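## Task

Place the printed block inside the drawer that stands open, then push that drawer fully closed. Every cabinet must stay roughly where it started. The robot must not topple or be left leaning, which counts as failure. The result must hold on its own, without the robot keeping anything in place.

## Robot and tools

ROBOT. The LinearBot has an omnidirectional base, a column about 1.75 m high and a carriage that rides 0 to 1.0 m up it (lift_m). The carriage holds two identical six-joint arms, left and right, each ending in a two-finger gripper. Arm bases sit about 0.57 m + lift_m above the floor; some carriage parts hang roughly 0.15 m lower. A hand reaches 0.78 m from its shoulder but only about 0.38 m below the arm base. A hand is about 0.16 m long, 0.1 m wide, 0.14 m when open. Parked joints 1 to 6: 0, 0.05, 0.05, 1.45, 0, 0; parked, the robot is about 0.95 m wide and 0.7 m long. The wheel motors are weak (2 N m), so they stop on contact more easily. Loose objects may occasionally get nudged by something else.

CAMERAS. carriage_camera is fixed, facing ahead and tilted about 20 degrees down; left_wrist_camera and right_wrist_camera look out beyond the fingertips. Calibration (K, distortion, T_world_to_cam mapping the base frame into each camera) is given per camera, with small per-scene errors; wrist camera poses also inherit joint-reading errors.

FRAMES. Base frame: origin on the floor below the base centre, x ahead, y to the left, z upward. left_hand and right_hand give the point between each hand's finger pads in this frame, with quat_wxyz rotating base axes into hand axes (hand z runs along the fingers, fingers open along hand y; an upright hand with joints 1, 5, 6 at 0 reads (1, 0, 0, 0)). Hand readings can be off, more so at long reach. Odometry frame is the base frame at scene start; base_odometry counts wheel turns only, so slip appears as travel; heading is positive leftward, -3.142 to 3.142.

TOOLS.
execute_actions: {"actions": [...], "cameras": [...]}. actions holds one action or none (empty returns state and images only). An action may contain "base", "joints" or both; they start together. "base" takes exactly one relative offset from where the base last reported itself: {"translate_m": d} metres, forward positive, -2 to 2; {"strafe_m": d} metres, left positive, -2 to 2; {"rotate_rad": d} radians, counter-clockwise positive, -6.3 to 6.3. "joints" is a single object of absolute targets keyed by name, shared across both arms: lift_m 0 to 1 (metres); left_/right_joint1_rad -2.617 to 3.054 (turn about vertical, 0 ahead, positive left); joint2_rad 0 to 3.141 (shoulder: 0 upper arm back and level, 1.57 up, 3.14 ahead and level); joint3_rad 0 to 3.141 (elbow, 0 folded, 3.14 straight); joint4_rad -1.57 to 1.57 (wrist pitch, positive lifts fingertips); joint5_rad -1.57 to 1.57 (wrist yaw, positive swings fingertips right, opposite to joint 1); joint6_rad -2.094 to 2.094 (roll about the finger axis, positive clockwise viewed from the forearm); left_/right_gripper_m 0 to 0.093 (pad gap in metres). Omitted joints or base may keep driving at old targets. Unknown keys or out-of-range values reject the whole call. cameras: list of camera names or "all"; null/omitted gives all, [] none. The "pictures" line lists image order.
wait: {"seconds": 0 to 10}; commands nothing, returns state and images.
zoom_image: {"camera": name, "region": [x0, y0, x1, y1]} in pixels from the top-left of that camera's latest full image, at most 504 by 504.
finished_scene: {"scene": 1 or 2}; irreversible, reports success, then gives the next task. Answering without any tool call ends all remaining scenes.

RESULTS. base_status and joint_status describe how each commanded motion ended: "done" (for the base, wheels turned as ordered, slip possible; a 1 to 2 mm move may fall short yet say done); "off_target" (resting away from target, possibly still pushing; normal for a gripper holding something); "contact_stop" or "time_out" (target dropped, holding position). "joint command not followed" with a "cause:" line means an arm's targets were withheld by a self/other-arm proximity check; gripper targets still run; those joints show "not_followed" and may be retried each action. To recover, move only the blocked arm clear first, then the other arm in a later call. on_its_own lists uncommanded behaviour; "held at" is the held target, not the position. If a call reports a stop, later motion calls in the same reply are skipped. motor_effort is percent of maximum, positive toward higher joint values, bracket = peak in last action; readings are biased and noisy. Falling lift effort while lowering means a hand or load is resting on something. drive_wheels (ignore sign) larger at rest than after free driving means the base is still pressing. "ARM HIT" means an arm struck the robot hard.

CONTACT AND SAFETY. Base contact stops come late and may miss arm contact during turns or arm-commanding actions; the base can coast about 0.3 m after an arm touches. After a blocked drive, back off about 0.2 m (or turn back), again if still pressed; a retry may stop spuriously. Arms have no contact stop and snap to targets once freed. Beware the column hitting table edges, and never reverse into an edge. The robot can tip and cannot recover: high carriage, outstretched arms, loads, pulling and sudden stops raise the risk; about 1.5 kg per hand with both arms forward can tip it. Only images reveal leaning. A level hand drops 10 to 17 cm under 1 kg. Grip force is about 45 to 60 N per pad. Never let the arms collide or press on each other. Outstretched arms heat fast: MOTOR HOT from 75 °C, a temporary arm stop at 90 °C, and at 100 °C the arm goes limp and falls; after such a stop resend targets ("limit_stop_at_motor_heat"). Avoid drops, slips, slamming the drawer and hard pushes.

Each tool is called after ">>>" as name([rows], argument=value, ...), one row to a line, values as JSON.

## Session

>>> execute_actions(actions=[])

Scene clock: 0.00 s.
base_odometry: x=+0.000 y=+0.000 heading=+0.000 (m, m, rad; odometry frame)
base_status: not commanded
joint_positions: lift_m=+0.299 left_joint1_rad=+0.009 left_joint2_rad=+0.047 left_joint3_rad=+0.033 left_joint4_rad=+1.450 left_joint5_rad=+0.029 left_joint6_rad=+0.001 left_gripper_m=+0.094 right_joint1_rad=+0.011 right_joint2_rad=+0.032 right_joint3_rad=+0.032 right_joint4_rad=+1.420 right_joint5_rad=+0.007 right_joint6_rad=-0.038 right_gripper_m=+0.094
joint_status: not commanded
motor_effort: lift_m=+34 drive_wheels=+7 (%)
left_hand: x=+0.3172 y=+0.3314 z=+1.3084 quat_wxyz=(+0.998, +0.014, +0.068, +0.004) (m; base frame)
right_hand: x=+0.3199 y=-0.3368 z=+1.3075 quat_wxyz=(+0.997, +0.001, +0.075, -0.014) (m; base frame)
pictures: carriage_camera, left_wrist_camera, right_wrist_camera
Images, in order (width x height): carriage_camera 504x504, left_wrist_camera 504x504, right_wrist_camera 504x504.

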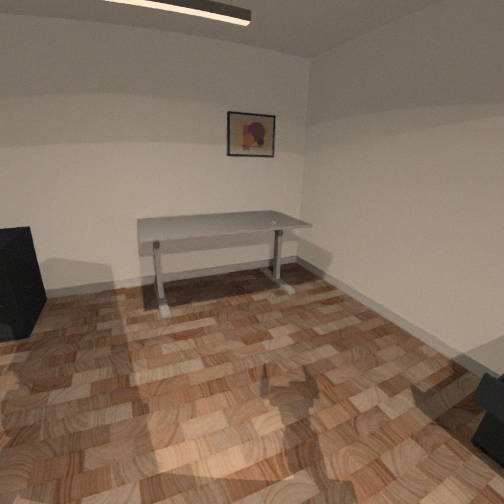

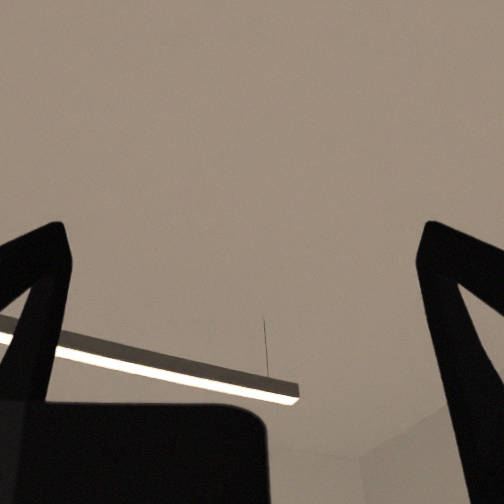

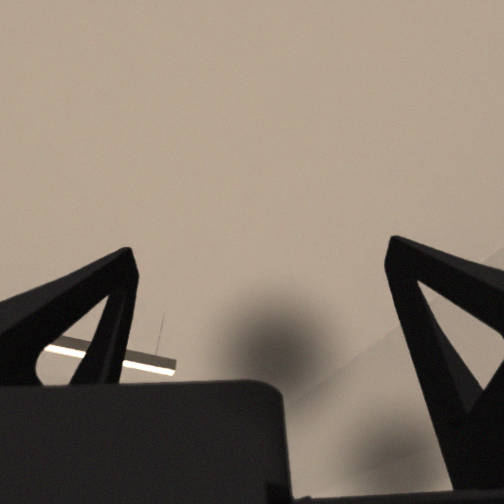

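>>> zoom_image(camera="carriage_camera", region=[220, 190, 320, 250])

>>> execute_actions([
  {"base":{"rotate_rad":-1.0}},
], cameras=["carriage_camera"])

Region (220, 190, 320, 250) of carriage_camera's 504x504 image, scaled by 5.040, with more detail than that image has; it fills the top 302 rows of this view, and the rest is white.

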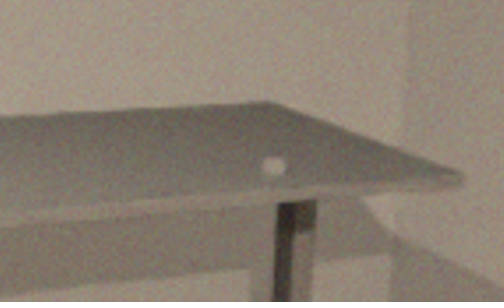

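Scene clock: 2.63 s.
base_odometry: x=+0.000 y=+0.000 heading=-0.998 (m, m, rad; odometry frame)
base_status: done
joint_positions: lift_m=+0.299 left_joint1_rad=+0.009 left_joint2_rad=+0.047 left_joint3_rad=+0.033 left_joint4_rad=+1.450 left_joint5_rad=+0.029 left_joint6_rad=+0.001 left_gripper_m=+0.094 right_joint1_rad=+0.011 right_joint2_rad=+0.032 right_joint3_rad=+0.032 right_joint4_rad=+1.420 right_joint5_rad=+0.007 right_joint6_rad=-0.038 right_gripper_m=+0.094
joint_status: not commanded
motor_effort: lift_m=+34(34) drive_wheels=+18(46) (%)
left_hand: x=+0.3172 y=+0.3314 z=+1.3084 quat_wxyz=(+0.998, +0.014, +0.068, +0.004) (m; base frame)
right_hand: x=+0.3200 y=-0.3368 z=+1.3075 quat_wxyz=(+0.997, +0.001, +0.075, -0.014) (m; base frame)
pictures: carriage_camera
Images, in order (width x height): carriage_camera 504x504.

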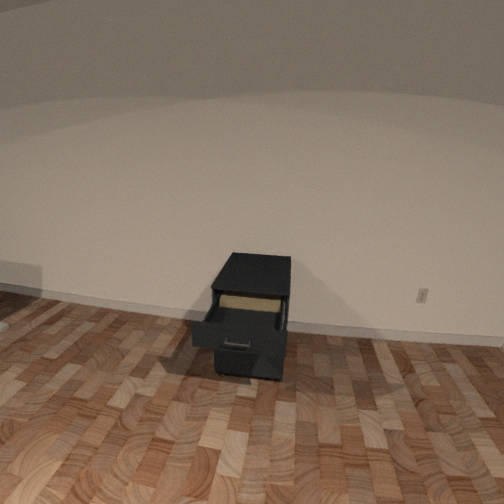

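>>> execute_actions([
  {"base":{"rotate_rad":1.44},"joints":{"lift_m":0.5}},
], cameras=[])

>>> execute_actions([
  {"base":{"translate_m":1.3}},
], cameras=[])

>>> execute_actions([
  {"base":{"strafe_m":-0.93},"joints":{"right_joint2_rad":1.6,"right_joint3_rad":1.3,"right_joint4_rad":-1.27}},
])

Scene clock: 6.13 s.
base_odometry: x=+0.000 y=+0.000 heading=+0.440 (m, m, rad; odometry frame)
base_status: done
joint_positions: lift_m=+0.500 left_joint1_rad=+0.009 left_joint2_rad=+0.047 left_joint3_rad=+0.033 left_joint4_rad=+1.449 left_joint5_rad=+0.029 left_joint6_rad=+0.001 left_gripper_m=+0.094 right_joint1_rad=+0.011 right_joint2_rad=+0.032 right_joint3_rad=+0.032 right_joint4_rad=+1.419 right_joint5_rad=+0.007 right_joint6_rad=-0.038 right_gripper_m=+0.094
joint_status: all done
motor_effort: lift_m=+35(43) drive_wheels=+17(49) (%)
left_hand: x=+0.3175 y=+0.3314 z=+1.5097 quat_wxyz=(+0.998, +0.014, +0.068, +0.004) (m; base frame)
right_hand: x=+0.3202 y=-0.3368 z=+1.5088 quat_wxyz=(+0.997, +0.001, +0.076, -0.014) (m; base frame)
pictures: none
No camera images: the call's "cameras" was empty. Leave "cameras" out to get every camera's image.

Scene clock: 11.17 s.
base_odometry: x=+1.175 y=+0.556 heading=+0.442 (m, m, rad; odometry frame)
base_status: done
joint_positions: lift_m=+0.500 left_joint1_rad=+0.009 left_joint2_rad=+0.047 left_joint3_rad=+0.033 left_joint4_rad=+1.449 left_joint5_rad=+0.029 left_joint6_rad=+0.001 left_gripper_m=+0.094 right_joint1_rad=+0.011 right_joint2_rad=+0.032 right_joint3_rad=+0.032 right_joint4_rad=+1.421 right_joint5_rad=+0.007 right_joint6_rad=-0.038 right_gripper_m=+0.094
joint_status: not commanded
motor_effort: lift_m=+35(35) drive_wheels=-10(47) (%)
left_hand: x=+0.3175 y=+0.3314 z=+1.5097 quat_wxyz=(+0.998, +0.014, +0.068, +0.004) (m; base frame)
right_hand: x=+0.3198 y=-0.3368 z=+1.5088 quat_wxyz=(+0.997, +0.001, +0.075, -0.014) (m; base frame)
pictures: none
No camera images: the call's "cameras" was empty. Leave "cameras" out to get every camera's image.

Scene clock: 15.47 s.
base_odometry: x=+1.573 y=-0.284 heading=+0.442 (m, m, rad; odometry frame)
base_status: done
joint_positions: lift_m=+0.500 left_joint1_rad=+0.009 left_joint2_rad=+0.047 left_joint3_rad=+0.033 left_joint4_rad=+1.449 left_joint5_rad=+0.029 left_joint6_rad=+0.001 left_gripper_m=+0.094 right_joint1_rad=+0.011 right_joint2_rad=+1.605 right_joint3_rad=+1.266 right_joint4_rad=-1.267 right_joint5_rad=+0.007 right_joint6_rad=-0.038 right_gripper_m=+0.094
joint_status: all done
motor_effort: lift_m=+35(35) drive_wheels=-3(37) (%)
left_hand: x=+0.3174 y=+0.3314 z=+1.5097 quat_wxyz=(+0.998, +0.014, +0.068, +0.004) (m; base frame)
right_hand: x=+0.5531 y=-0.3343 z=+1.1904 quat_wxyz=(-0.018, -0.025, +1.000, -0.003) (m; base frame)
pictures: carriage_camera, left_wrist_camera, right_wrist_camera
camera_calibration (this result's frames):
carriage_camera: T_world_to_cam=[[0.0311933, -0.9991, 0.0287572, -0.0478045], [-0.339094, -0.0376431, -0.939999, 1.47148], [0.940235, 0.0195703, -0.339963, 0.340737], [0, 0, 0, 1]] pos_world=[0.180089, 0.000961478, 1.50041]
left_wrist_camera: T_world_to_cam=[[0.000157923, -0.998806, -0.0488441, 0.406414], [0.694533, 0.0352509, -0.718596, 0.854248], [0.71946, -0.0338104, 0.69371, -1.13567], [0, 0, 0, 1]] pos_world=[0.223699, 0.337419, 1.42153]
right_wrist_camera: T_world_to_cam=[[0.00630459, -0.999889, 0.0135116, -0.343594], [-0.784526, 0.00343262, 0.620086, -0.299142], [-0.620064, -0.0145096, -0.784417, 1.38856], [0, 0, 0, 1]] pos_world=[0.628478, -0.322381, 1.27935]
Images, in order (width x height): carriage_camera 504x504, left_wrist_camera 504x504, right_wrist_camera 504x504.

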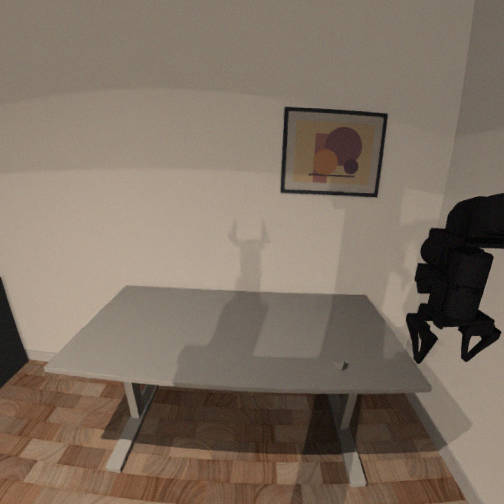

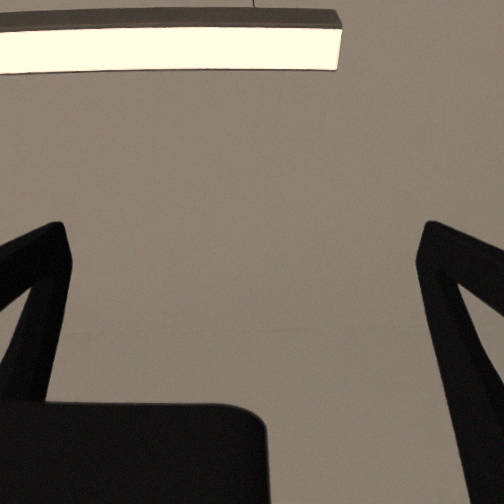

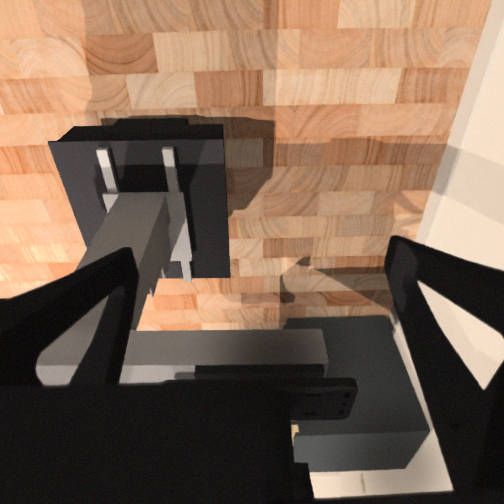

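>>> execute_actions([
  {"base":{"translate_m":0.39},"joints":{"lift_m":0.22,"right_joint2_rad":1.9,"right_joint3_rad":1.55,"right_joint4_rad":-1.2}},
], cameras=["carriage_camera","right_wrist_camera"])

Scene clock: 18.63 s.
base_odometry: x=+1.926 y=-0.118 heading=+0.441 (m, m, rad; odometry frame)
base_status: done
joint_positions: lift_m=+0.220 left_joint1_rad=+0.009 left_joint2_rad=+0.047 left_joint3_rad=+0.033 left_joint4_rad=+1.450 left_joint5_rad=+0.029 left_joint6_rad=+0.001 left_gripper_m=+0.094 right_joint1_rad=+0.011 right_joint2_rad=+1.907 right_joint3_rad=+1.519 right_joint4_rad=-1.203 right_joint5_rad=+0.007 right_joint6_rad=-0.038 right_gripper_m=+0.094
joint_status: all done
motor_effort: lift_m=+32(33) drive_wheels=-9(37) (%)
left_hand: x=+0.3173 y=+0.3314 z=+1.2299 quat_wxyz=(+0.998, +0.014, +0.068, +0.004) (m; base frame)
right_hand: x=+0.6334 y=-0.3335 z=+0.8835 quat_wxyz=(-0.010, -0.024, +1.000, -0.003) (m; base frame)
pictures: carriage_camera, right_wrist_camera
camera_calibration (this result's frames):
carriage_camera: T_world_to_cam=[[0.0311933, -0.9991, 0.0287572, -0.039759], [-0.339094, -0.0376431, -0.939999, 1.2085], [0.940235, 0.0195703, -0.339963, 0.245625], [0, 0, 0, 1]] pos_world=[0.180089, 0.000961478, 1.22063]
right_wrist_camera: T_world_to_cam=[[0.00610407, -0.999891, 0.0134453, -0.338913], [-0.793664, 0.0033352, 0.608347, -0.029734], [-0.608326, -0.0143845, -0.793557, 1.19836], [0, 0, 0, 1]] pos_world=[0.707465, -0.321539, 0.973615]
Images, in order (width x height): carriage_camera 504x504, right_wrist_camera 504x504.

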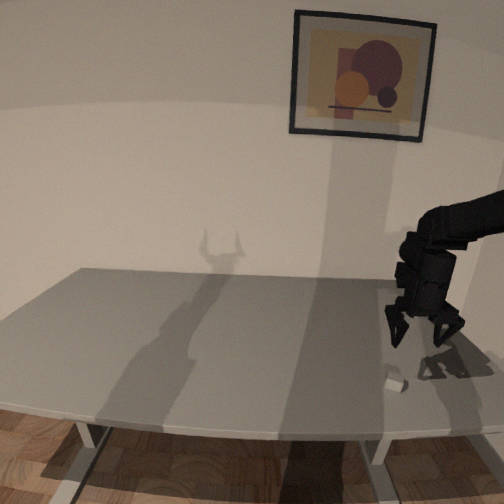

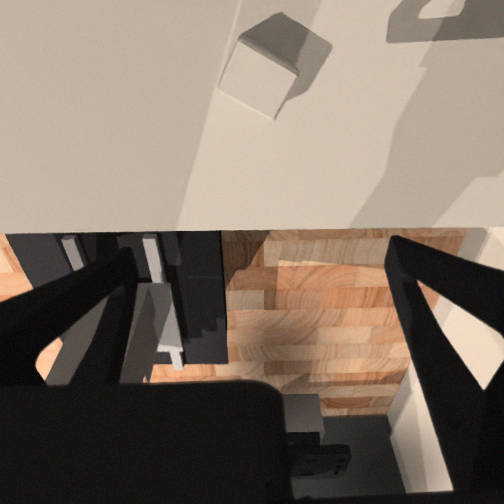

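>>> execute_actions([
  {"base":{"translate_m":0.03},"joints":{"lift_m":0.12,"right_joint6_rad":0.45}},
], cameras=["carriage_camera","right_wrist_camera"])

Scene clock: 19.87 s.
base_odometry: x=+1.953 y=-0.106 heading=+0.440 (m, m, rad; odometry frame)
base_status: done
joint_positions: lift_m=+0.120 left_joint1_rad=+0.009 left_joint2_rad=+0.047 left_joint3_rad=+0.033 left_joint4_rad=+1.448 left_joint5_rad=+0.029 left_joint6_rad=+0.001 left_gripper_m=+0.094 right_joint1_rad=+0.011 right_joint2_rad=+1.909 right_joint3_rad=+1.528 right_joint4_rad=-1.202 right_joint5_rad=+0.007 right_joint6_rad=+0.440 right_gripper_m=+0.094
joint_status: all done
motor_effort: lift_m=+32(33) drive_wheels=-7(40) (%)
left_hand: x=+0.3176 y=+0.3314 z=+1.1299 quat_wxyz=(+0.998, +0.014, +0.068, +0.004) (m; base frame)
right_hand: x=+0.6363 y=-0.3334 z=+0.7852 quat_wxyz=(-0.005, +0.213, +0.977, -0.005) (m; base frame)
pictures: carriage_camera, right_wrist_camera
camera_calibration (this result's frames):
carriage_camera: T_world_to_cam=[[0.0311933, -0.9991, 0.0287572, -0.0368837], [-0.339094, -0.0376431, -0.939999, 1.11451], [0.940235, 0.0195703, -0.339963, 0.211634], [0, 0, 0, 1]] pos_world=[0.180089, 0.000961478, 1.12065]
right_wrist_camera: T_world_to_cam=[[-0.454951, -0.890327, 0.0183639, -0.0115613], [-0.708633, 0.374442, 0.598024, 0.110034], [-0.539313, 0.259059, -0.801268, 1.17541], [0, 0, 0, 1]] pos_world=[0.706625, -0.355993, 0.876224]
Images, in order (width x height): carriage_camera 504x504, right_wrist_camera 504x504.

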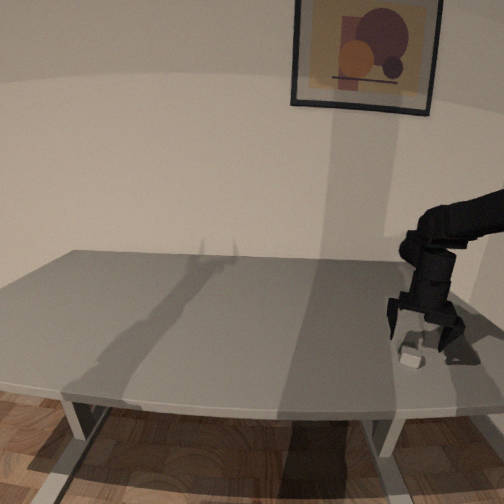

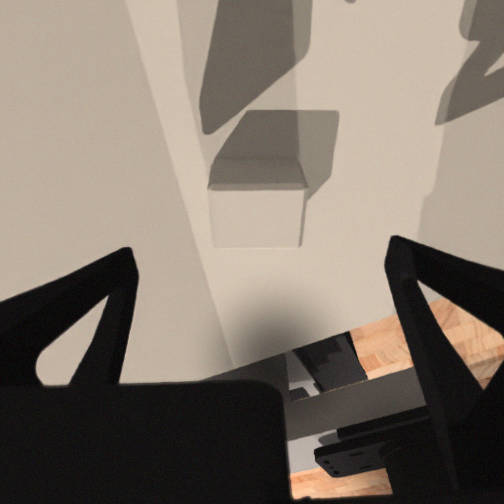

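>>> execute_actions([
  {"joints":{"lift_m":0.08}},
], cameras=["carriage_camera","right_wrist_camera"])

Scene clock: 20.70 s.
base_odometry: x=+1.953 y=-0.106 heading=+0.440 (m, m, rad; odometry frame)
base_status: not commanded
joint_positions: lift_m=+0.080 left_joint1_rad=+0.009 left_joint2_rad=+0.047 left_joint3_rad=+0.033 left_joint4_rad=+1.449 left_joint5_rad=+0.029 left_joint6_rad=+0.001 left_gripper_m=+0.094 right_joint1_rad=+0.011 right_joint2_rad=+1.910 right_joint3_rad=+1.528 right_joint4_rad=-1.202 right_joint5_rad=+0.007 right_joint6_rad=+0.440 right_gripper_m=+0.094
joint_status: all done
motor_effort: lift_m=+33(32) drive_wheels=-6(7) (%)
left_hand: x=+0.3175 y=+0.3314 z=+1.0898 quat_wxyz=(+0.998, +0.014, +0.068, +0.004) (m; base frame)
right_hand: x=+0.6362 y=-0.3334 z=+0.7450 quat_wxyz=(-0.006, +0.213, +0.977, -0.005) (m; base frame)
pictures: carriage_camera, right_wrist_camera
camera_calibration (this result's frames):
carriage_camera: T_world_to_cam=[[0.0311933, -0.9991, 0.0287572, -0.035731], [-0.339094, -0.0376431, -0.939999, 1.07683], [0.940235, 0.0195703, -0.339963, 0.198007], [0, 0, 0, 1]] pos_world=[0.180089, 0.000961478, 1.08057]
right_wrist_camera: T_world_to_cam=[[-0.454944, -0.890327, 0.018541, -0.0109651], [-0.708405, 0.374444, 0.598293, 0.133727], [-0.539619, 0.259055, -0.801063, 1.14322], [0, 0, 0, 1]] pos_world=[0.706647, -0.355993, 0.835988]
Images, in order (width x height): carriage_camera 504x504, right_wrist_camera 504x504.

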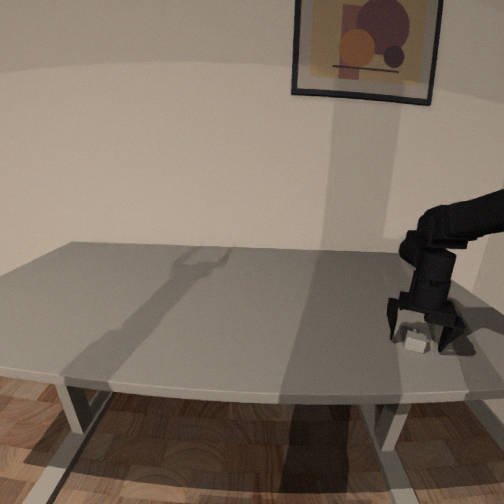

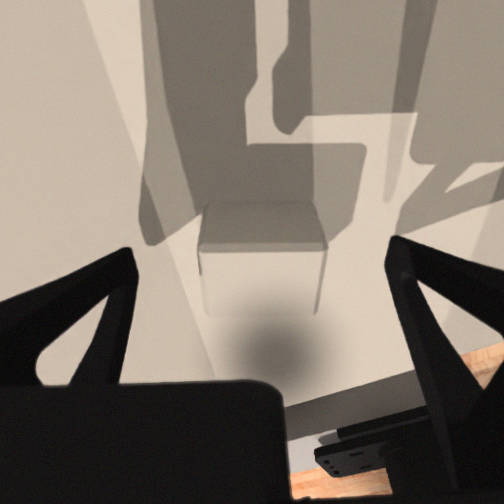

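>>> execute_actions([
  {"joints":{"right_gripper_m":0.02}},
], cameras=[])

>>> execute_actions([
  {"joints":{"lift_m":0.2}},
], cameras=["right_wrist_camera"])

Scene clock: 21.43 s.
base_odometry: x=+1.953 y=-0.106 heading=+0.440 (m, m, rad; odometry frame)
base_status: not commanded
joint_positions: lift_m=+0.080 left_joint1_rad=+0.009 left_joint2_rad=+0.047 left_joint3_rad=+0.033 left_joint4_rad=+1.449 left_joint5_rad=+0.029 left_joint6_rad=+0.001 left_gripper_m=+0.094 right_joint1_rad=+0.011 right_joint2_rad=+1.910 right_joint3_rad=+1.528 right_joint4_rad=-1.202 right_joint5_rad=+0.007 right_joint6_rad=+0.440 right_gripper_m=+0.039
joint_status: right_gripper_m off_target (ended at +0.039, target +0.020)
motor_effort: lift_m=+33(33) drive_wheels=-6(7) (%)
left_hand: x=+0.3175 y=+0.3314 z=+1.0898 quat_wxyz=(+0.998, +0.014, +0.068, +0.004) (m; base frame)
right_hand: x=+0.6362 y=-0.3334 z=+0.7450 quat_wxyz=(-0.006, +0.213, +0.977, -0.005) (m; base frame)
pictures: none
No camera images: the call's "cameras" was empty. Leave "cameras" out to get every camera's image.

Scene clock: 22.43 s.
base_odometry: x=+1.953 y=-0.106 heading=+0.440 (m, m, rad; odometry frame)
base_status: not commanded
joint_positions: lift_m=+0.200 left_joint1_rad=+0.009 left_joint2_rad=+0.047 left_joint3_rad=+0.033 left_joint4_rad=+1.449 left_joint5_rad=+0.029 left_joint6_rad=+0.001 left_gripper_m=+0.094 right_joint1_rad=+0.011 right_joint2_rad=+1.907 right_joint3_rad=+1.528 right_joint4_rad=-1.202 right_joint5_rad=+0.007 right_joint6_rad=+0.440 right_gripper_m=+0.039
joint_status: all done
motor_effort: lift_m=+35(44) drive_wheels=-6(7) (%)
left_hand: x=+0.3175 y=+0.3314 z=+1.2097 quat_wxyz=(+0.998, +0.014, +0.068, +0.004) (m; base frame)
right_hand: x=+0.6364 y=-0.3334 z=+0.8659 quat_wxyz=(-0.004, +0.213, +0.977, -0.004) (m; base frame)
pictures: right_wrist_camera
camera_calibration (this result's frames):
right_wrist_camera: T_world_to_cam=[[-0.455005, -0.890327, 0.0169465, -0.0116986], [-0.710455, 0.374422, 0.595871, 0.0649272], [-0.536865, 0.259085, -0.802902, 1.24001], [0, 0, 0, 1]] pos_world=[0.706526, -0.355995, 0.95712]
Images, in order (width x height): right_wrist_camera 504x504.

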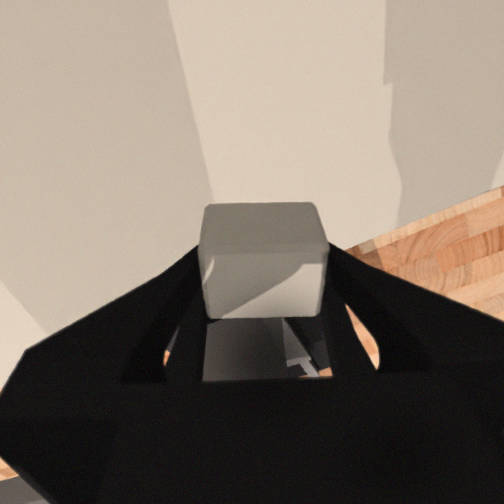

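>>> execute_actions([
  {"base":{"strafe_m":0.45},"joints":{"right_joint6_rad":0.0}},
], cameras=[])

>>> execute_actions([
  {"base":{"translate_m":-1.16}},
], cameras=[])

>>> execute_actions([
  {"base":{"rotate_rad":-1.57}},
], cameras=["carriage_camera","right_wrist_camera"])

Scene clock: 25.73 s.
base_odometry: x=+1.762 y=+0.302 heading=+0.440 (m, m, rad; odometry frame)
base_status: done
joint_positions: lift_m=+0.200 left_joint1_rad=+0.009 left_joint2_rad=+0.047 left_joint3_rad=+0.033 left_joint4_rad=+1.449 left_joint5_rad=+0.029 left_joint6_rad=+0.001 left_gripper_m=+0.094 right_joint1_rad=+0.010 right_joint2_rad=+1.907 right_joint3_rad=+1.528 right_joint4_rad=-1.202 right_joint5_rad=+0.007 right_joint6_rad=+0.010 right_gripper_m=+0.039
joint_status: all done
motor_effort: lift_m=+35(35) drive_wheels=-4(37) (%)
left_hand: x=+0.3175 y=+0.3314 z=+1.2097 quat_wxyz=(+0.998, +0.014, +0.068, +0.004) (m; base frame)
right_hand: x=+0.6364 y=-0.3336 z=+0.8659 quat_wxyz=(-0.005, +0.000, +1.000, -0.003) (m; base frame)
pictures: none
No camera images: the call's "cameras" was empty. Leave "cameras" out to get every camera's image.

Scene clock: 30.47 s.
base_odometry: x=+0.712 y=-0.192 heading=+0.440 (m, m, rad; odometry frame)
base_status: done
joint_positions: lift_m=+0.200 left_joint1_rad=+0.009 left_joint2_rad=+0.047 left_joint3_rad=+0.033 left_joint4_rad=+1.449 left_joint5_rad=+0.029 left_joint6_rad=+0.001 left_gripper_m=+0.094 right_joint1_rad=+0.010 right_joint2_rad=+1.907 right_joint3_rad=+1.528 right_joint4_rad=-1.202 right_joint5_rad=+0.007 right_joint6_rad=+0.010 right_gripper_m=+0.039
joint_status: not commanded
motor_effort: lift_m=+35(35) drive_wheels=-4(39) (%)
left_hand: x=+0.3175 y=+0.3314 z=+1.2097 quat_wxyz=(+0.998, +0.014, +0.068, +0.004) (m; base frame)
right_hand: x=+0.6364 y=-0.3336 z=+0.8659 quat_wxyz=(-0.005, +0.000, +1.000, -0.003) (m; base frame)
pictures: none
No camera images: the call's "cameras" was empty. Leave "cameras" out to get every camera's image.

Scene clock: 33.57 s.
base_odometry: x=+0.713 y=-0.192 heading=-1.129 (m, m, rad; odometry frame)
base_status: done
joint_positions: lift_m=+0.200 left_joint1_rad=+0.009 left_joint2_rad=+0.047 left_joint3_rad=+0.033 left_joint4_rad=+1.449 left_joint5_rad=+0.029 left_joint6_rad=+0.001 left_gripper_m=+0.094 right_joint1_rad=+0.010 right_joint2_rad=+1.907 right_joint3_rad=+1.528 right_joint4_rad=-1.196 right_joint5_rad=+0.007 right_joint6_rad=+0.010 right_gripper_m=+0.039
joint_status: not commanded
motor_effort: lift_m=+35(35) drive_wheels=+17(47) (%)
left_hand: x=+0.3175 y=+0.3314 z=+1.2097 quat_wxyz=(+0.998, +0.014, +0.068, +0.004) (m; base frame)
right_hand: x=+0.6378 y=-0.3336 z=+0.8659 quat_wxyz=(-0.002, +0.000, +1.000, -0.003) (m; base frame)
pictures: carriage_camera, right_wrist_camera
camera_calibration (this result's frames):
carriage_camera: T_world_to_cam=[[0.0311933, -0.9991, 0.0287572, -0.0391782], [-0.339094, -0.0376431, -0.939999, 1.18951], [0.940235, 0.0195703, -0.339963, 0.238759], [0, 0, 0, 1]] pos_world=[0.180089, 0.000961478, 1.20044]
right_wrist_camera: T_world_to_cam=[[-0.0425591, -0.999002, 0.0135322, -0.307532], [-0.803079, 0.0422636, 0.594372, 0.0155629], [-0.594351, 0.0144285, -0.804076, 1.19687], [0, 0, 0, 1]] pos_world=[0.710772, -0.325152, 0.957288]
Images, in order (width x height): carriage_camera 504x504, right_wrist_camera 504x504.

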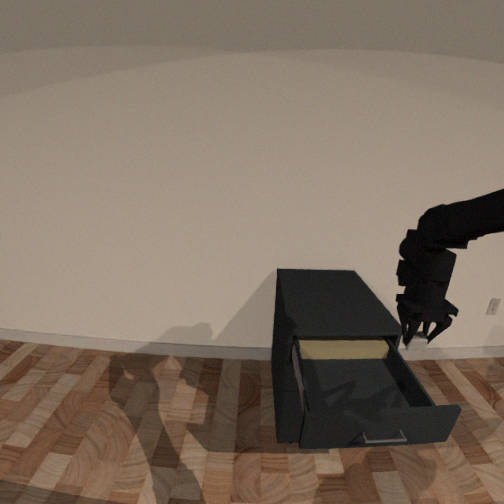

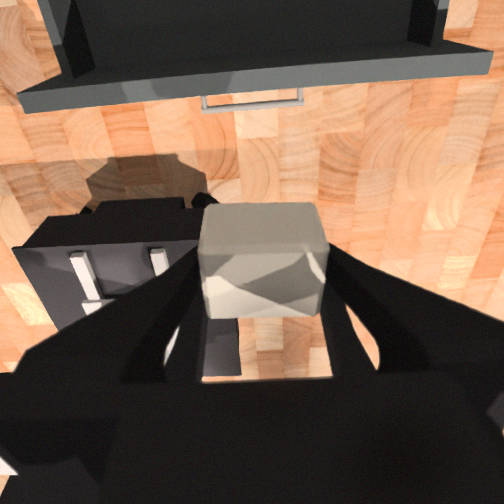

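>>> execute_actions([
  {"base":{"translate_m":0.09},"joints":{"right_joint2_rad":2.25,"right_joint3_rad":1.55,"right_joint4_rad":-0.85}},
], cameras=["carriage_camera","right_wrist_camera"])

Scene clock: 35.43 s.
base_odometry: x=+0.751 y=-0.274 heading=-1.130 (m, m, rad; odometry frame)
base_status: done
joint_positions: lift_m=+0.200 left_joint1_rad=+0.009 left_joint2_rad=+0.047 left_joint3_rad=+0.033 left_joint4_rad=+1.450 left_joint5_rad=+0.029 left_joint6_rad=+0.001 left_gripper_m=+0.094 right_joint1_rad=+0.010 right_joint2_rad=+2.265 right_joint3_rad=+1.528 right_joint4_rad=-0.857 right_joint5_rad=+0.007 right_joint6_rad=+0.010 right_gripper_m=+0.039
joint_status: all done
motor_effort: lift_m=+35(35) drive_wheels=-12(34) (%)
left_hand: x=+0.3173 y=+0.3314 z=+1.2097 quat_wxyz=(+0.998, +0.014, +0.068, +0.004) (m; base frame)
right_hand: x=+0.6870 y=-0.3330 z=+0.7343 quat_wxyz=(-0.011, +0.000, +1.000, -0.003) (m; base frame)
pictures: carriage_camera, right_wrist_camera
camera_calibration (this result's frames):
carriage_camera: T_world_to_cam=[[0.0311933, -0.9991, 0.0287572, -0.0391782], [-0.339094, -0.0376431, -0.939999, 1.18951], [0.940235, 0.0195703, -0.339963, 0.238759], [0, 0, 0, 1]] pos_world=[0.180089, 0.000961478, 1.20044]
right_wrist_camera: T_world_to_cam=[[-0.0422914, -0.999, 0.0145373, -0.304074], [-0.791597, 0.0423817, 0.609572, 0.114256], [-0.609578, 0.014272, -0.792598, 1.12221], [0, 0, 0, 1]] pos_world=[0.76166, -0.324629, 0.824235]
Images, in order (width x height): carriage_camera 504x504, right_wrist_camera 504x504.

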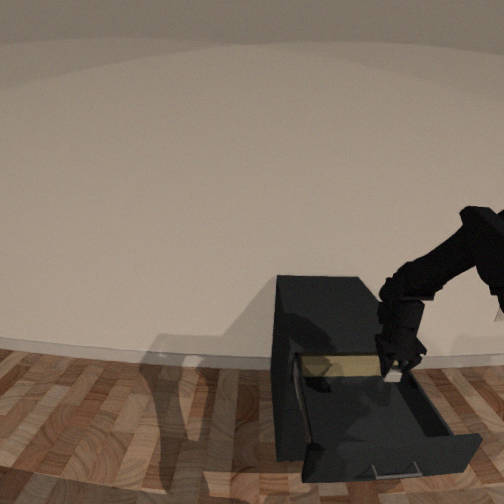

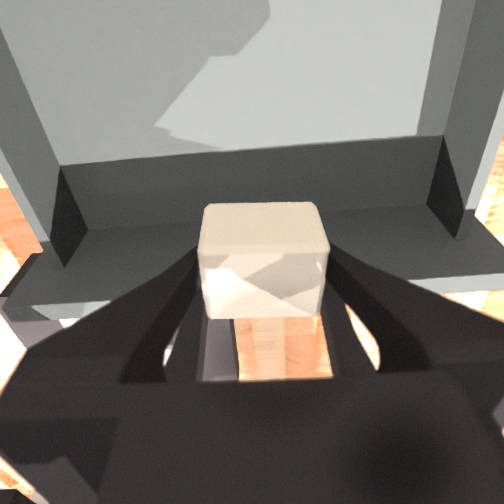

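>>> execute_actions([
  {"joints":{"lift_m":0.03}},
], cameras=["carriage_camera","right_wrist_camera"])

Scene clock: 36.77 s.
base_odometry: x=+0.751 y=-0.274 heading=-1.130 (m, m, rad; odometry frame)
base_status: not commanded
joint_positions: lift_m=+0.030 left_joint1_rad=+0.009 left_joint2_rad=+0.047 left_joint3_rad=+0.033 left_joint4_rad=+1.450 left_joint5_rad=+0.029 left_joint6_rad=+0.001 left_gripper_m=+0.094 right_joint1_rad=+0.010 right_joint2_rad=+2.259 right_joint3_rad=+1.528 right_joint4_rad=-0.853 right_joint5_rad=+0.007 right_joint6_rad=+0.010 right_gripper_m=+0.039
joint_status: all done
motor_effort: lift_m=+33(33) drive_wheels=-11(12) (%)
left_hand: x=+0.3173 y=+0.3314 z=+1.0399 quat_wxyz=(+0.998, +0.014, +0.068, +0.004) (m; base frame)
right_hand: x=+0.6888 y=-0.3330 z=+0.5665 quat_wxyz=(-0.007, +0.000, +1.000, -0.003) (m; base frame)
pictures: carriage_camera, right_wrist_camera
camera_calibration (this result's frames):
carriage_camera: T_world_to_cam=[[0.0311933, -0.9991, 0.0287572, -0.0342938], [-0.339094, -0.0376431, -0.939999, 1.02985], [0.940235, 0.0195703, -0.339963, 0.181016], [0, 0, 0, 1]] pos_world=[0.180089, 0.000961478, 1.03059]
right_wrist_camera: T_world_to_cam=[[-0.0424223, -0.999001, 0.0140555, -0.301177], [-0.797145, 0.0423246, 0.602303, 0.225892], [-0.602296, 0.0143468, -0.798144, 0.988456], [0, 0, 0, 1]] pos_world=[0.762636, -0.324619, 0.657108]
Images, in order (width x height): carriage_camera 504x504, right_wrist_camera 504x504.

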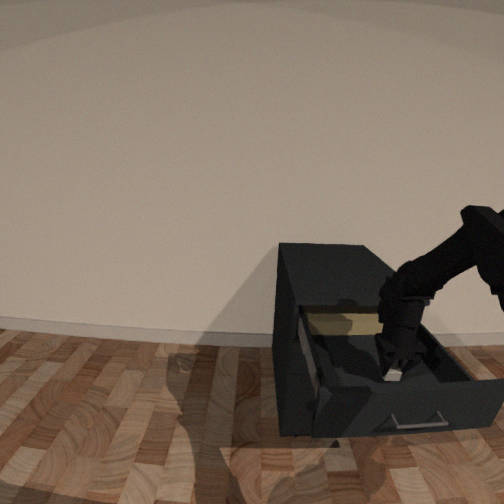

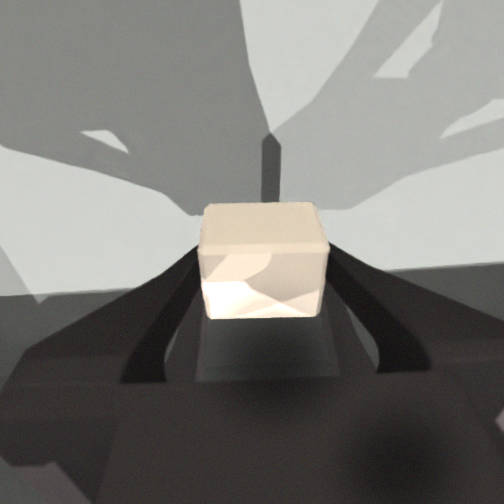

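>>> execute_actions([
  {"joints":{"right_gripper_m":0.08}},
], cameras=[])

>>> execute_actions([
  {"joints":{"lift_m":0.17}},
], cameras=[])

>>> execute_actions([
  {"base":{"translate_m":-0.32},"joints":{"right_joint4_rad":0.0,"right_gripper_m":0.0}},
], cameras=["carriage_camera","right_wrist_camera"])

Scene clock: 37.57 s.
base_odometry: x=+0.751 y=-0.274 heading=-1.130 (m, m, rad; odometry frame)
base_status: not commanded
joint_positions: lift_m=+0.030 left_joint1_rad=+0.009 left_joint2_rad=+0.047 left_joint3_rad=+0.033 left_joint4_rad=+1.450 left_joint5_rad=+0.029 left_joint6_rad=+0.001 left_gripper_m=+0.094 right_joint1_rad=+0.010 right_joint2_rad=+2.259 right_joint3_rad=+1.528 right_joint4_rad=-0.853 right_joint5_rad=+0.007 right_joint6_rad=+0.010 right_gripper_m=+0.080
joint_status: all done
motor_effort: lift_m=+33(33) drive_wheels=-11(11) (%)
left_hand: x=+0.3173 y=+0.3314 z=+1.0399 quat_wxyz=(+0.998, +0.014, +0.068, +0.004) (m; base frame)
right_hand: x=+0.6888 y=-0.3330 z=+0.5665 quat_wxyz=(-0.007, +0.000, +1.000, -0.003) (m; base frame)
pictures: none
No camera images: the call's "cameras" was empty. Leave "cameras" out to get every camera's image.

Scene clock: 38.67 s.
base_odometry: x=+0.751 y=-0.274 heading=-1.130 (m, m, rad; odometry frame)
base_status: not commanded
joint_positions: lift_m=+0.170 left_joint1_rad=+0.009 left_joint2_rad=+0.047 left_joint3_rad=+0.033 left_joint4_rad=+1.450 left_joint5_rad=+0.029 left_joint6_rad=+0.001 left_gripper_m=+0.094 right_joint1_rad=+0.010 right_joint2_rad=+2.255 right_joint3_rad=+1.528 right_joint4_rad=-0.851 right_joint5_rad=+0.007 right_joint6_rad=+0.010 right_gripper_m=+0.080
joint_status: all done
motor_effort: lift_m=+35(44) drive_wheels=-10(11) (%)
left_hand: x=+0.3173 y=+0.3314 z=+1.1797 quat_wxyz=(+0.998, +0.014, +0.068, +0.004) (m; base frame)
right_hand: x=+0.6900 y=-0.3330 z=+0.7080 quat_wxyz=(-0.004, +0.000, +1.000, -0.003) (m; base frame)
pictures: none
No camera images: the call's "cameras" was empty. Leave "cameras" out to get every camera's image.

Scene clock: 41.37 s.
base_odometry: x=+0.615 y=+0.016 heading=-1.131 (m, m, rad; odometry frame)
base_status: done
joint_positions: lift_m=+0.170 left_joint1_rad=+0.009 left_joint2_rad=+0.047 left_joint3_rad=+0.033 left_joint4_rad=+1.448 left_joint5_rad=+0.029 left_joint6_rad=+0.001 left_gripper_m=+0.094 right_joint1_rad=+0.010 right_joint2_rad=+2.255 right_joint3_rad=+1.528 right_joint4_rad=-0.008 right_joint5_rad=+0.007 right_joint6_rad=+0.010 right_gripper_m=+0.000
joint_status: all done
motor_effort: lift_m=+36(36) drive_wheels=-10(49) (%)
left_hand: x=+0.3178 y=+0.3314 z=+1.1796 quat_wxyz=(+0.998, +0.014, +0.069, +0.004) (m; base frame)
right_hand: x=+0.8743 y=-0.3311 z=+0.7892 quat_wxyz=(+0.406, +0.001, +0.914, +0.001) (m; base frame)
pictures: carriage_camera, right_wrist_camera
camera_calibration (this result's frames):
carriage_camera: T_world_to_cam=[[0.0311933, -0.9991, 0.0287572, -0.0383138], [-0.339094, -0.0376431, -0.939999, 1.16126], [0.940235, 0.0195703, -0.339963, 0.22854], [0, 0, 0, 1]] pos_world=[0.180089, 0.000961478, 1.17038]
right_wrist_camera: T_world_to_cam=[[-0.0350579, -0.998925, -0.0303216, -0.265925], [-0.978691, 0.0404584, -0.201313, 1.03185], [0.202323, 0.0226179, -0.979058, 0.719955], [0, 0, 0, 1]] pos_world=[0.854873, -0.32367, 0.904538]
Images, in order (width x height): carriage_camera 504x504, right_wrist_camera 504x504.

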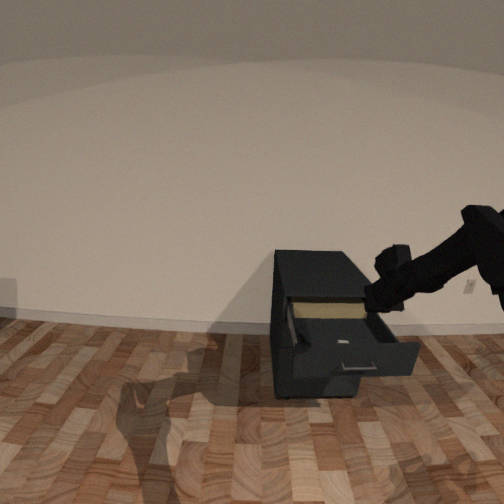

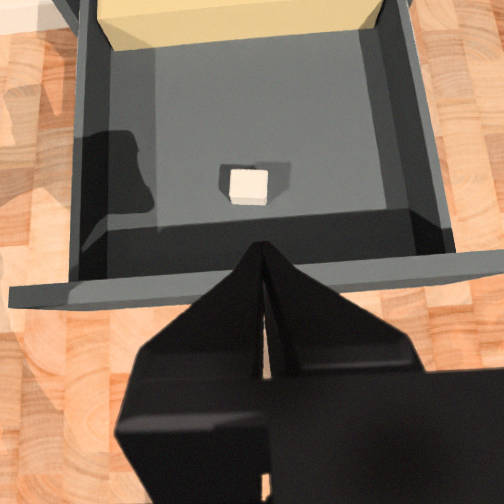

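>>> execute_actions([
  {"joints":{"right_joint4_rad":-0.3,"lift_m":0.045}},
], cameras=[])

>>> execute_actions([
  {"base":{"translate_m":0.06}},
], cameras=["carriage_camera","right_wrist_camera"])

Scene clock: 42.57 s.
base_odometry: x=+0.615 y=+0.016 heading=-1.131 (m, m, rad; odometry frame)
base_status: not commanded
joint_positions: lift_m=+0.045 left_joint1_rad=+0.009 left_joint2_rad=+0.047 left_joint3_rad=+0.033 left_joint4_rad=+1.448 left_joint5_rad=+0.029 left_joint6_rad=+0.001 left_gripper_m=+0.094 right_joint1_rad=+0.010 right_joint2_rad=+2.262 right_joint3_rad=+1.528 right_joint4_rad=-0.307 right_joint5_rad=+0.007 right_joint6_rad=+0.010 right_gripper_m=+0.000
joint_status: all done
motor_effort: lift_m=+32(31) drive_wheels=-9(10) (%)
left_hand: x=+0.3177 y=+0.3314 z=+1.0549 quat_wxyz=(+0.998, +0.014, +0.069, +0.004) (m; base frame)
right_hand: x=+0.8167 y=-0.3317 z=+0.6144 quat_wxyz=(+0.262, +0.001, +0.965, -0.001) (m; base frame)
pictures: none
No camera images: the call's "cameras" was empty. Leave "cameras" out to get every camera's image.

Scene clock: 43.97 s.
base_odometry: x=+0.640 y=-0.038 heading=-1.131 (m, m, rad; odometry frame)
base_status: done
joint_positions: lift_m=+0.045 left_joint1_rad=+0.009 left_joint2_rad=+0.047 left_joint3_rad=+0.033 left_joint4_rad=+1.448 left_joint5_rad=+0.029 left_joint6_rad=+0.001 left_gripper_m=+0.094 right_joint1_rad=+0.010 right_joint2_rad=+2.262 right_joint3_rad=+1.528 right_joint4_rad=-0.333 right_joint5_rad=+0.007 right_joint6_rad=+0.010 right_gripper_m=+0.000
joint_status: not commanded
motor_effort: lift_m=+32(32) drive_wheels=-6(42) (%)
left_hand: x=+0.3177 y=+0.3314 z=+1.0549 quat_wxyz=(+0.998, +0.014, +0.069, +0.004) (m; base frame)
right_hand: x=+0.8113 y=-0.3320 z=+0.6113 quat_wxyz=(+0.250, +0.001, +0.968, -0.001) (m; base frame)
pictures: carriage_camera, right_wrist_camera
camera_calibration (this result's frames):
carriage_camera: T_world_to_cam=[[0.0311933, -0.9991, 0.0287572, -0.0347262], [-0.339094, -0.0376431, -0.939999, 1.04399], [0.940235, 0.0195703, -0.339963, 0.186129], [0, 0, 0, 1]] pos_world=[0.180089, 0.000961478, 1.04562]
right_wrist_camera: T_world_to_cam=[[-0.0430291, -0.998982, -0.013566, -0.278239], [-0.990879, 0.0409366, 0.128385, 0.742882], [-0.127699, 0.0189665, -0.991632, 0.832738], [0, 0, 0, 1]] pos_world=[0.830474, -0.324161, 0.72662]
Images, in order (width x height): carriage_camera 504x504, right_wrist_camera 504x504.

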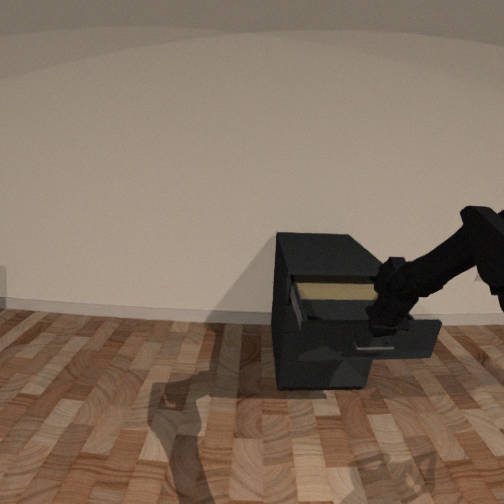

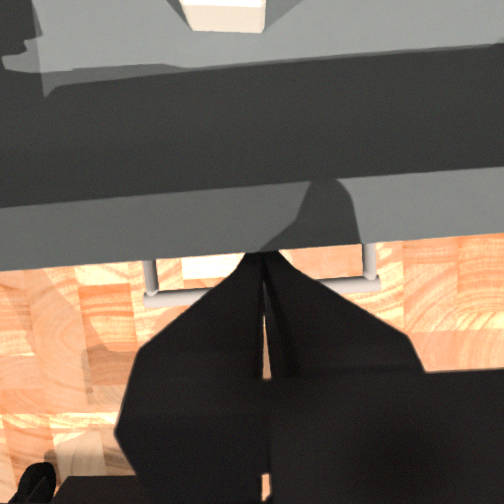

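>>> execute_actions([
  {"base":{"translate_m":0.24},"joints":{"right_joint4_rad":-0.3}},
], cameras=["carriage_camera","right_wrist_camera"])

Scene clock: 46.37 s.
base_odometry: x=+0.742 y=-0.256 heading=-1.132 (m, m, rad; odometry frame)
base_status: done
joint_positions: lift_m=+0.045 left_joint1_rad=+0.009 left_joint2_rad=+0.047 left_joint3_rad=+0.033 left_joint4_rad=+1.448 left_joint5_rad=+0.029 left_joint6_rad=+0.001 left_gripper_m=+0.094 right_joint1_rad=+0.010 right_joint2_rad=+2.262 right_joint3_rad=+1.528 right_joint4_rad=-0.351 right_joint5_rad=-0.004 right_joint6_rad=+0.009 right_gripper_m=+0.000
joint_status: right_joint4_rad off_target (ended at -0.351, target -0.300)
motor_effort: lift_m=+32(32) drive_wheels=-11(43) (%)
left_hand: x=+0.3176 y=+0.3314 z=+1.0549 quat_wxyz=(+0.998, +0.014, +0.068, +0.004) (m; base frame)
right_hand: x=+0.8072 y=-0.3302 z=+0.6091 quat_wxyz=(+0.241, -0.001, +0.971, +0.004) (m; base frame)
pictures: carriage_camera, right_wrist_camera
camera_calibration (this result's frames):
carriage_camera: T_world_to_cam=[[0.0311933, -0.9991, 0.0287572, -0.0347262], [-0.339094, -0.0376431, -0.939999, 1.04399], [0.940235, 0.0195703, -0.339963, 0.186129], [0, 0, 0, 1]] pos_world=[0.180089, 0.000961478, 1.04562]
right_wrist_camera: T_world_to_cam=[[-0.0377744, -0.99904, -0.0221636, -0.275608], [-0.988499, 0.0341073, 0.14733, 0.723349], [-0.146432, 0.027474, -0.988839, 0.846244], [0, 0, 0, 1]] pos_world=[0.828536, -0.323265, 0.72412]
Images, in order (width x height): carriage_camera 504x504, right_wrist_camera 504x504.

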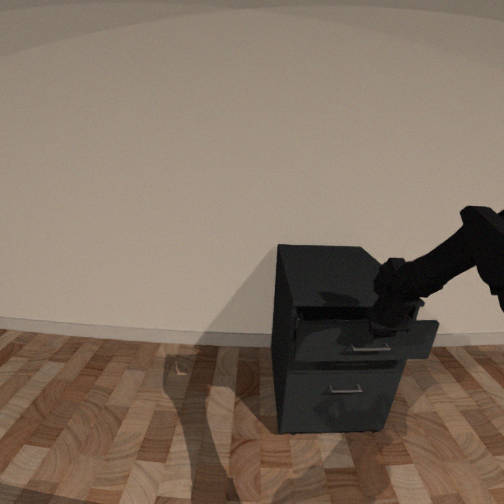

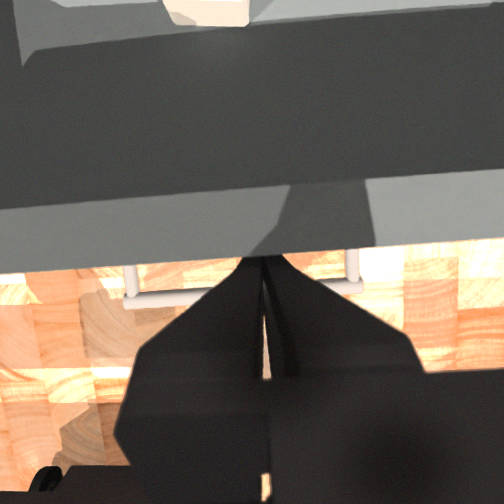

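>>> execute_actions([
  {"base":{"translate_m":0.05},"joints":{"right_joint4_rad":-0.3}},
], cameras=["carriage_camera","right_wrist_camera"])

Scene clock: 47.73 s.
base_odometry: x=+0.763 y=-0.301 heading=-1.134 (m, m, rad; odometry frame)
base_status: done
joint_positions: lift_m=+0.045 left_joint1_rad=+0.009 left_joint2_rad=+0.047 left_joint3_rad=+0.033 left_joint4_rad=+1.448 left_joint5_rad=+0.029 left_joint6_rad=+0.001 left_gripper_m=+0.094 right_joint1_rad=+0.011 right_joint2_rad=+2.262 right_joint3_rad=+1.528 right_joint4_rad=-0.345 right_joint5_rad=-0.001 right_joint6_rad=+0.009 right_gripper_m=+0.000
joint_status: right_joint4_rad off_target (ended at -0.345, target -0.300)
motor_effort: lift_m=+32(32) drive_wheels=-9(47) (%)
left_hand: x=+0.3176 y=+0.3314 z=+1.0549 quat_wxyz=(+0.998, +0.014, +0.068, +0.004) (m; base frame)
right_hand: x=+0.8085 y=-0.3304 z=+0.6098 quat_wxyz=(+0.244, -0.001, +0.970, +0.003) (m; base frame)
pictures: carriage_camera, right_wrist_camera
camera_calibration (this result's frames):
carriage_camera: T_world_to_cam=[[0.0311933, -0.9991, 0.0287572, -0.0347262], [-0.339094, -0.0376431, -0.939999, 1.04399], [0.940235, 0.0195703, -0.339963, 0.186129], [0, 0, 0, 1]] pos_world=[0.180089, 0.000961478, 1.04562]
right_wrist_camera: T_world_to_cam=[[-0.0384964, -0.99907, -0.0194327, -0.276809], [-0.989355, 0.0353764, 0.14116, 0.729435], [-0.140341, 0.02466, -0.989796, 0.841869], [0, 0, 0, 1]] pos_world=[0.829163, -0.323117, 0.724932]
Images, in order (width x height): carriage_camera 504x504, right_wrist_camera 504x504.

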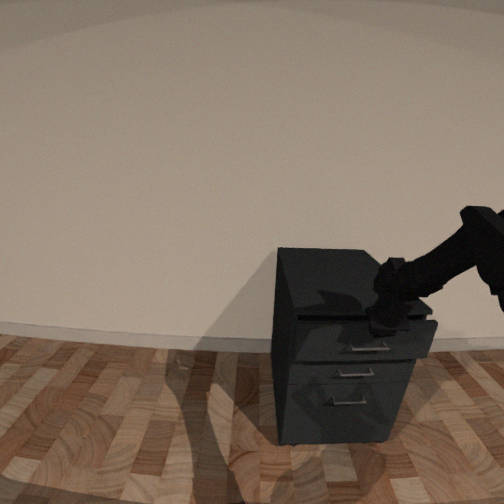

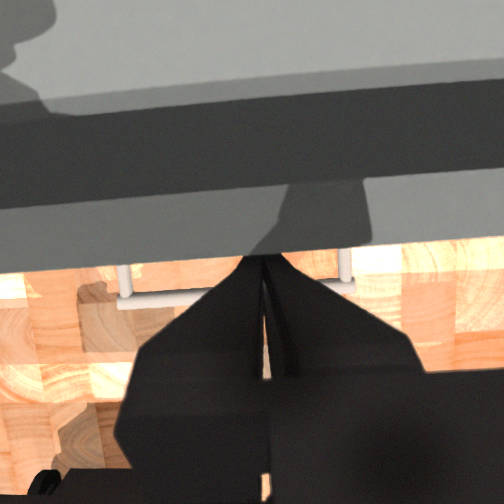

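Gap about 2.3 cm.

>>> execute_actions([
  {"base":{"translate_m":0.035},"joints":{"right_joint4_rad":-0.3}},
], cameras=["carriage_camera","right_wrist_camera"])

Scene clock: 49.03 s.
base_odometry: x=+0.778 y=-0.333 heading=-1.135 (m, m, rad; odometry frame)
base_status: done
joint_positions: lift_m=+0.045 left_joint1_rad=+0.009 left_joint2_rad=+0.047 left_joint3_rad=+0.033 left_joint4_rad=+1.448 left_joint5_rad=+0.029 left_joint6_rad=+0.001 left_gripper_m=+0.094 right_joint1_rad=+0.011 right_joint2_rad=+2.262 right_joint3_rad=+1.528 right_joint4_rad=-0.324 right_joint5_rad=+0.001 right_joint6_rad=+0.009 right_gripper_m=+0.000
joint_status: all done
motor_effort: lift_m=+32(32) drive_wheels=-9(44) (%)
left_hand: x=+0.3176 y=+0.3314 z=+1.0549 quat_wxyz=(+0.998, +0.014, +0.068, +0.004) (m; base frame)
right_hand: x=+0.8131 y=-0.3302 z=+0.6123 quat_wxyz=(+0.254, -0.001, +0.967, +0.002) (m; base frame)
pictures: carriage_camera, right_wrist_camera
camera_calibration (this result's frames):
carriage_camera: T_world_to_cam=[[0.0311933, -0.9991, 0.0287572, -0.0347262], [-0.339094, -0.0376431, -0.939999, 1.04399], [0.940235, 0.0195703, -0.339963, 0.186129], [0, 0, 0, 1]] pos_world=[0.180089, 0.000961478, 1.04562]
right_wrist_camera: T_world_to_cam=[[-0.0380566, -0.999092, -0.0191509, -0.276928], [-0.992146, 0.0354929, 0.119942, 0.748923], [-0.119153, 0.023565, -0.992596, 0.82914], [0, 0, 0, 1]] pos_world=[0.831297, -0.322797, 0.727871]
Images, in order (width x height): carriage_camera 504x504, right_wrist_camera 504x504.

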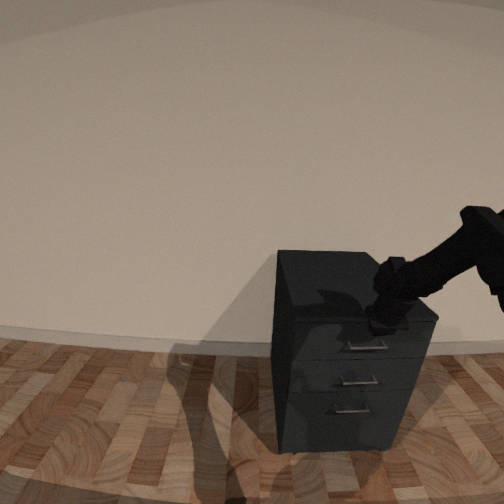

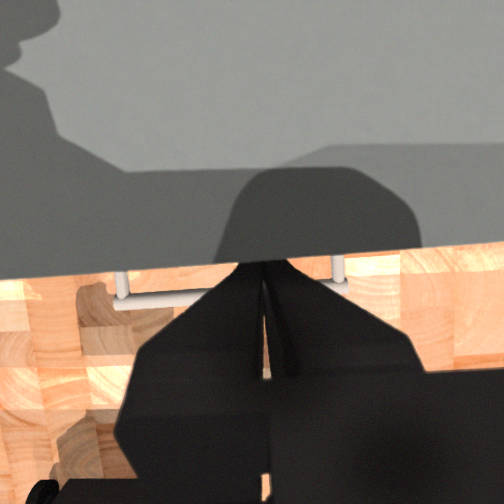

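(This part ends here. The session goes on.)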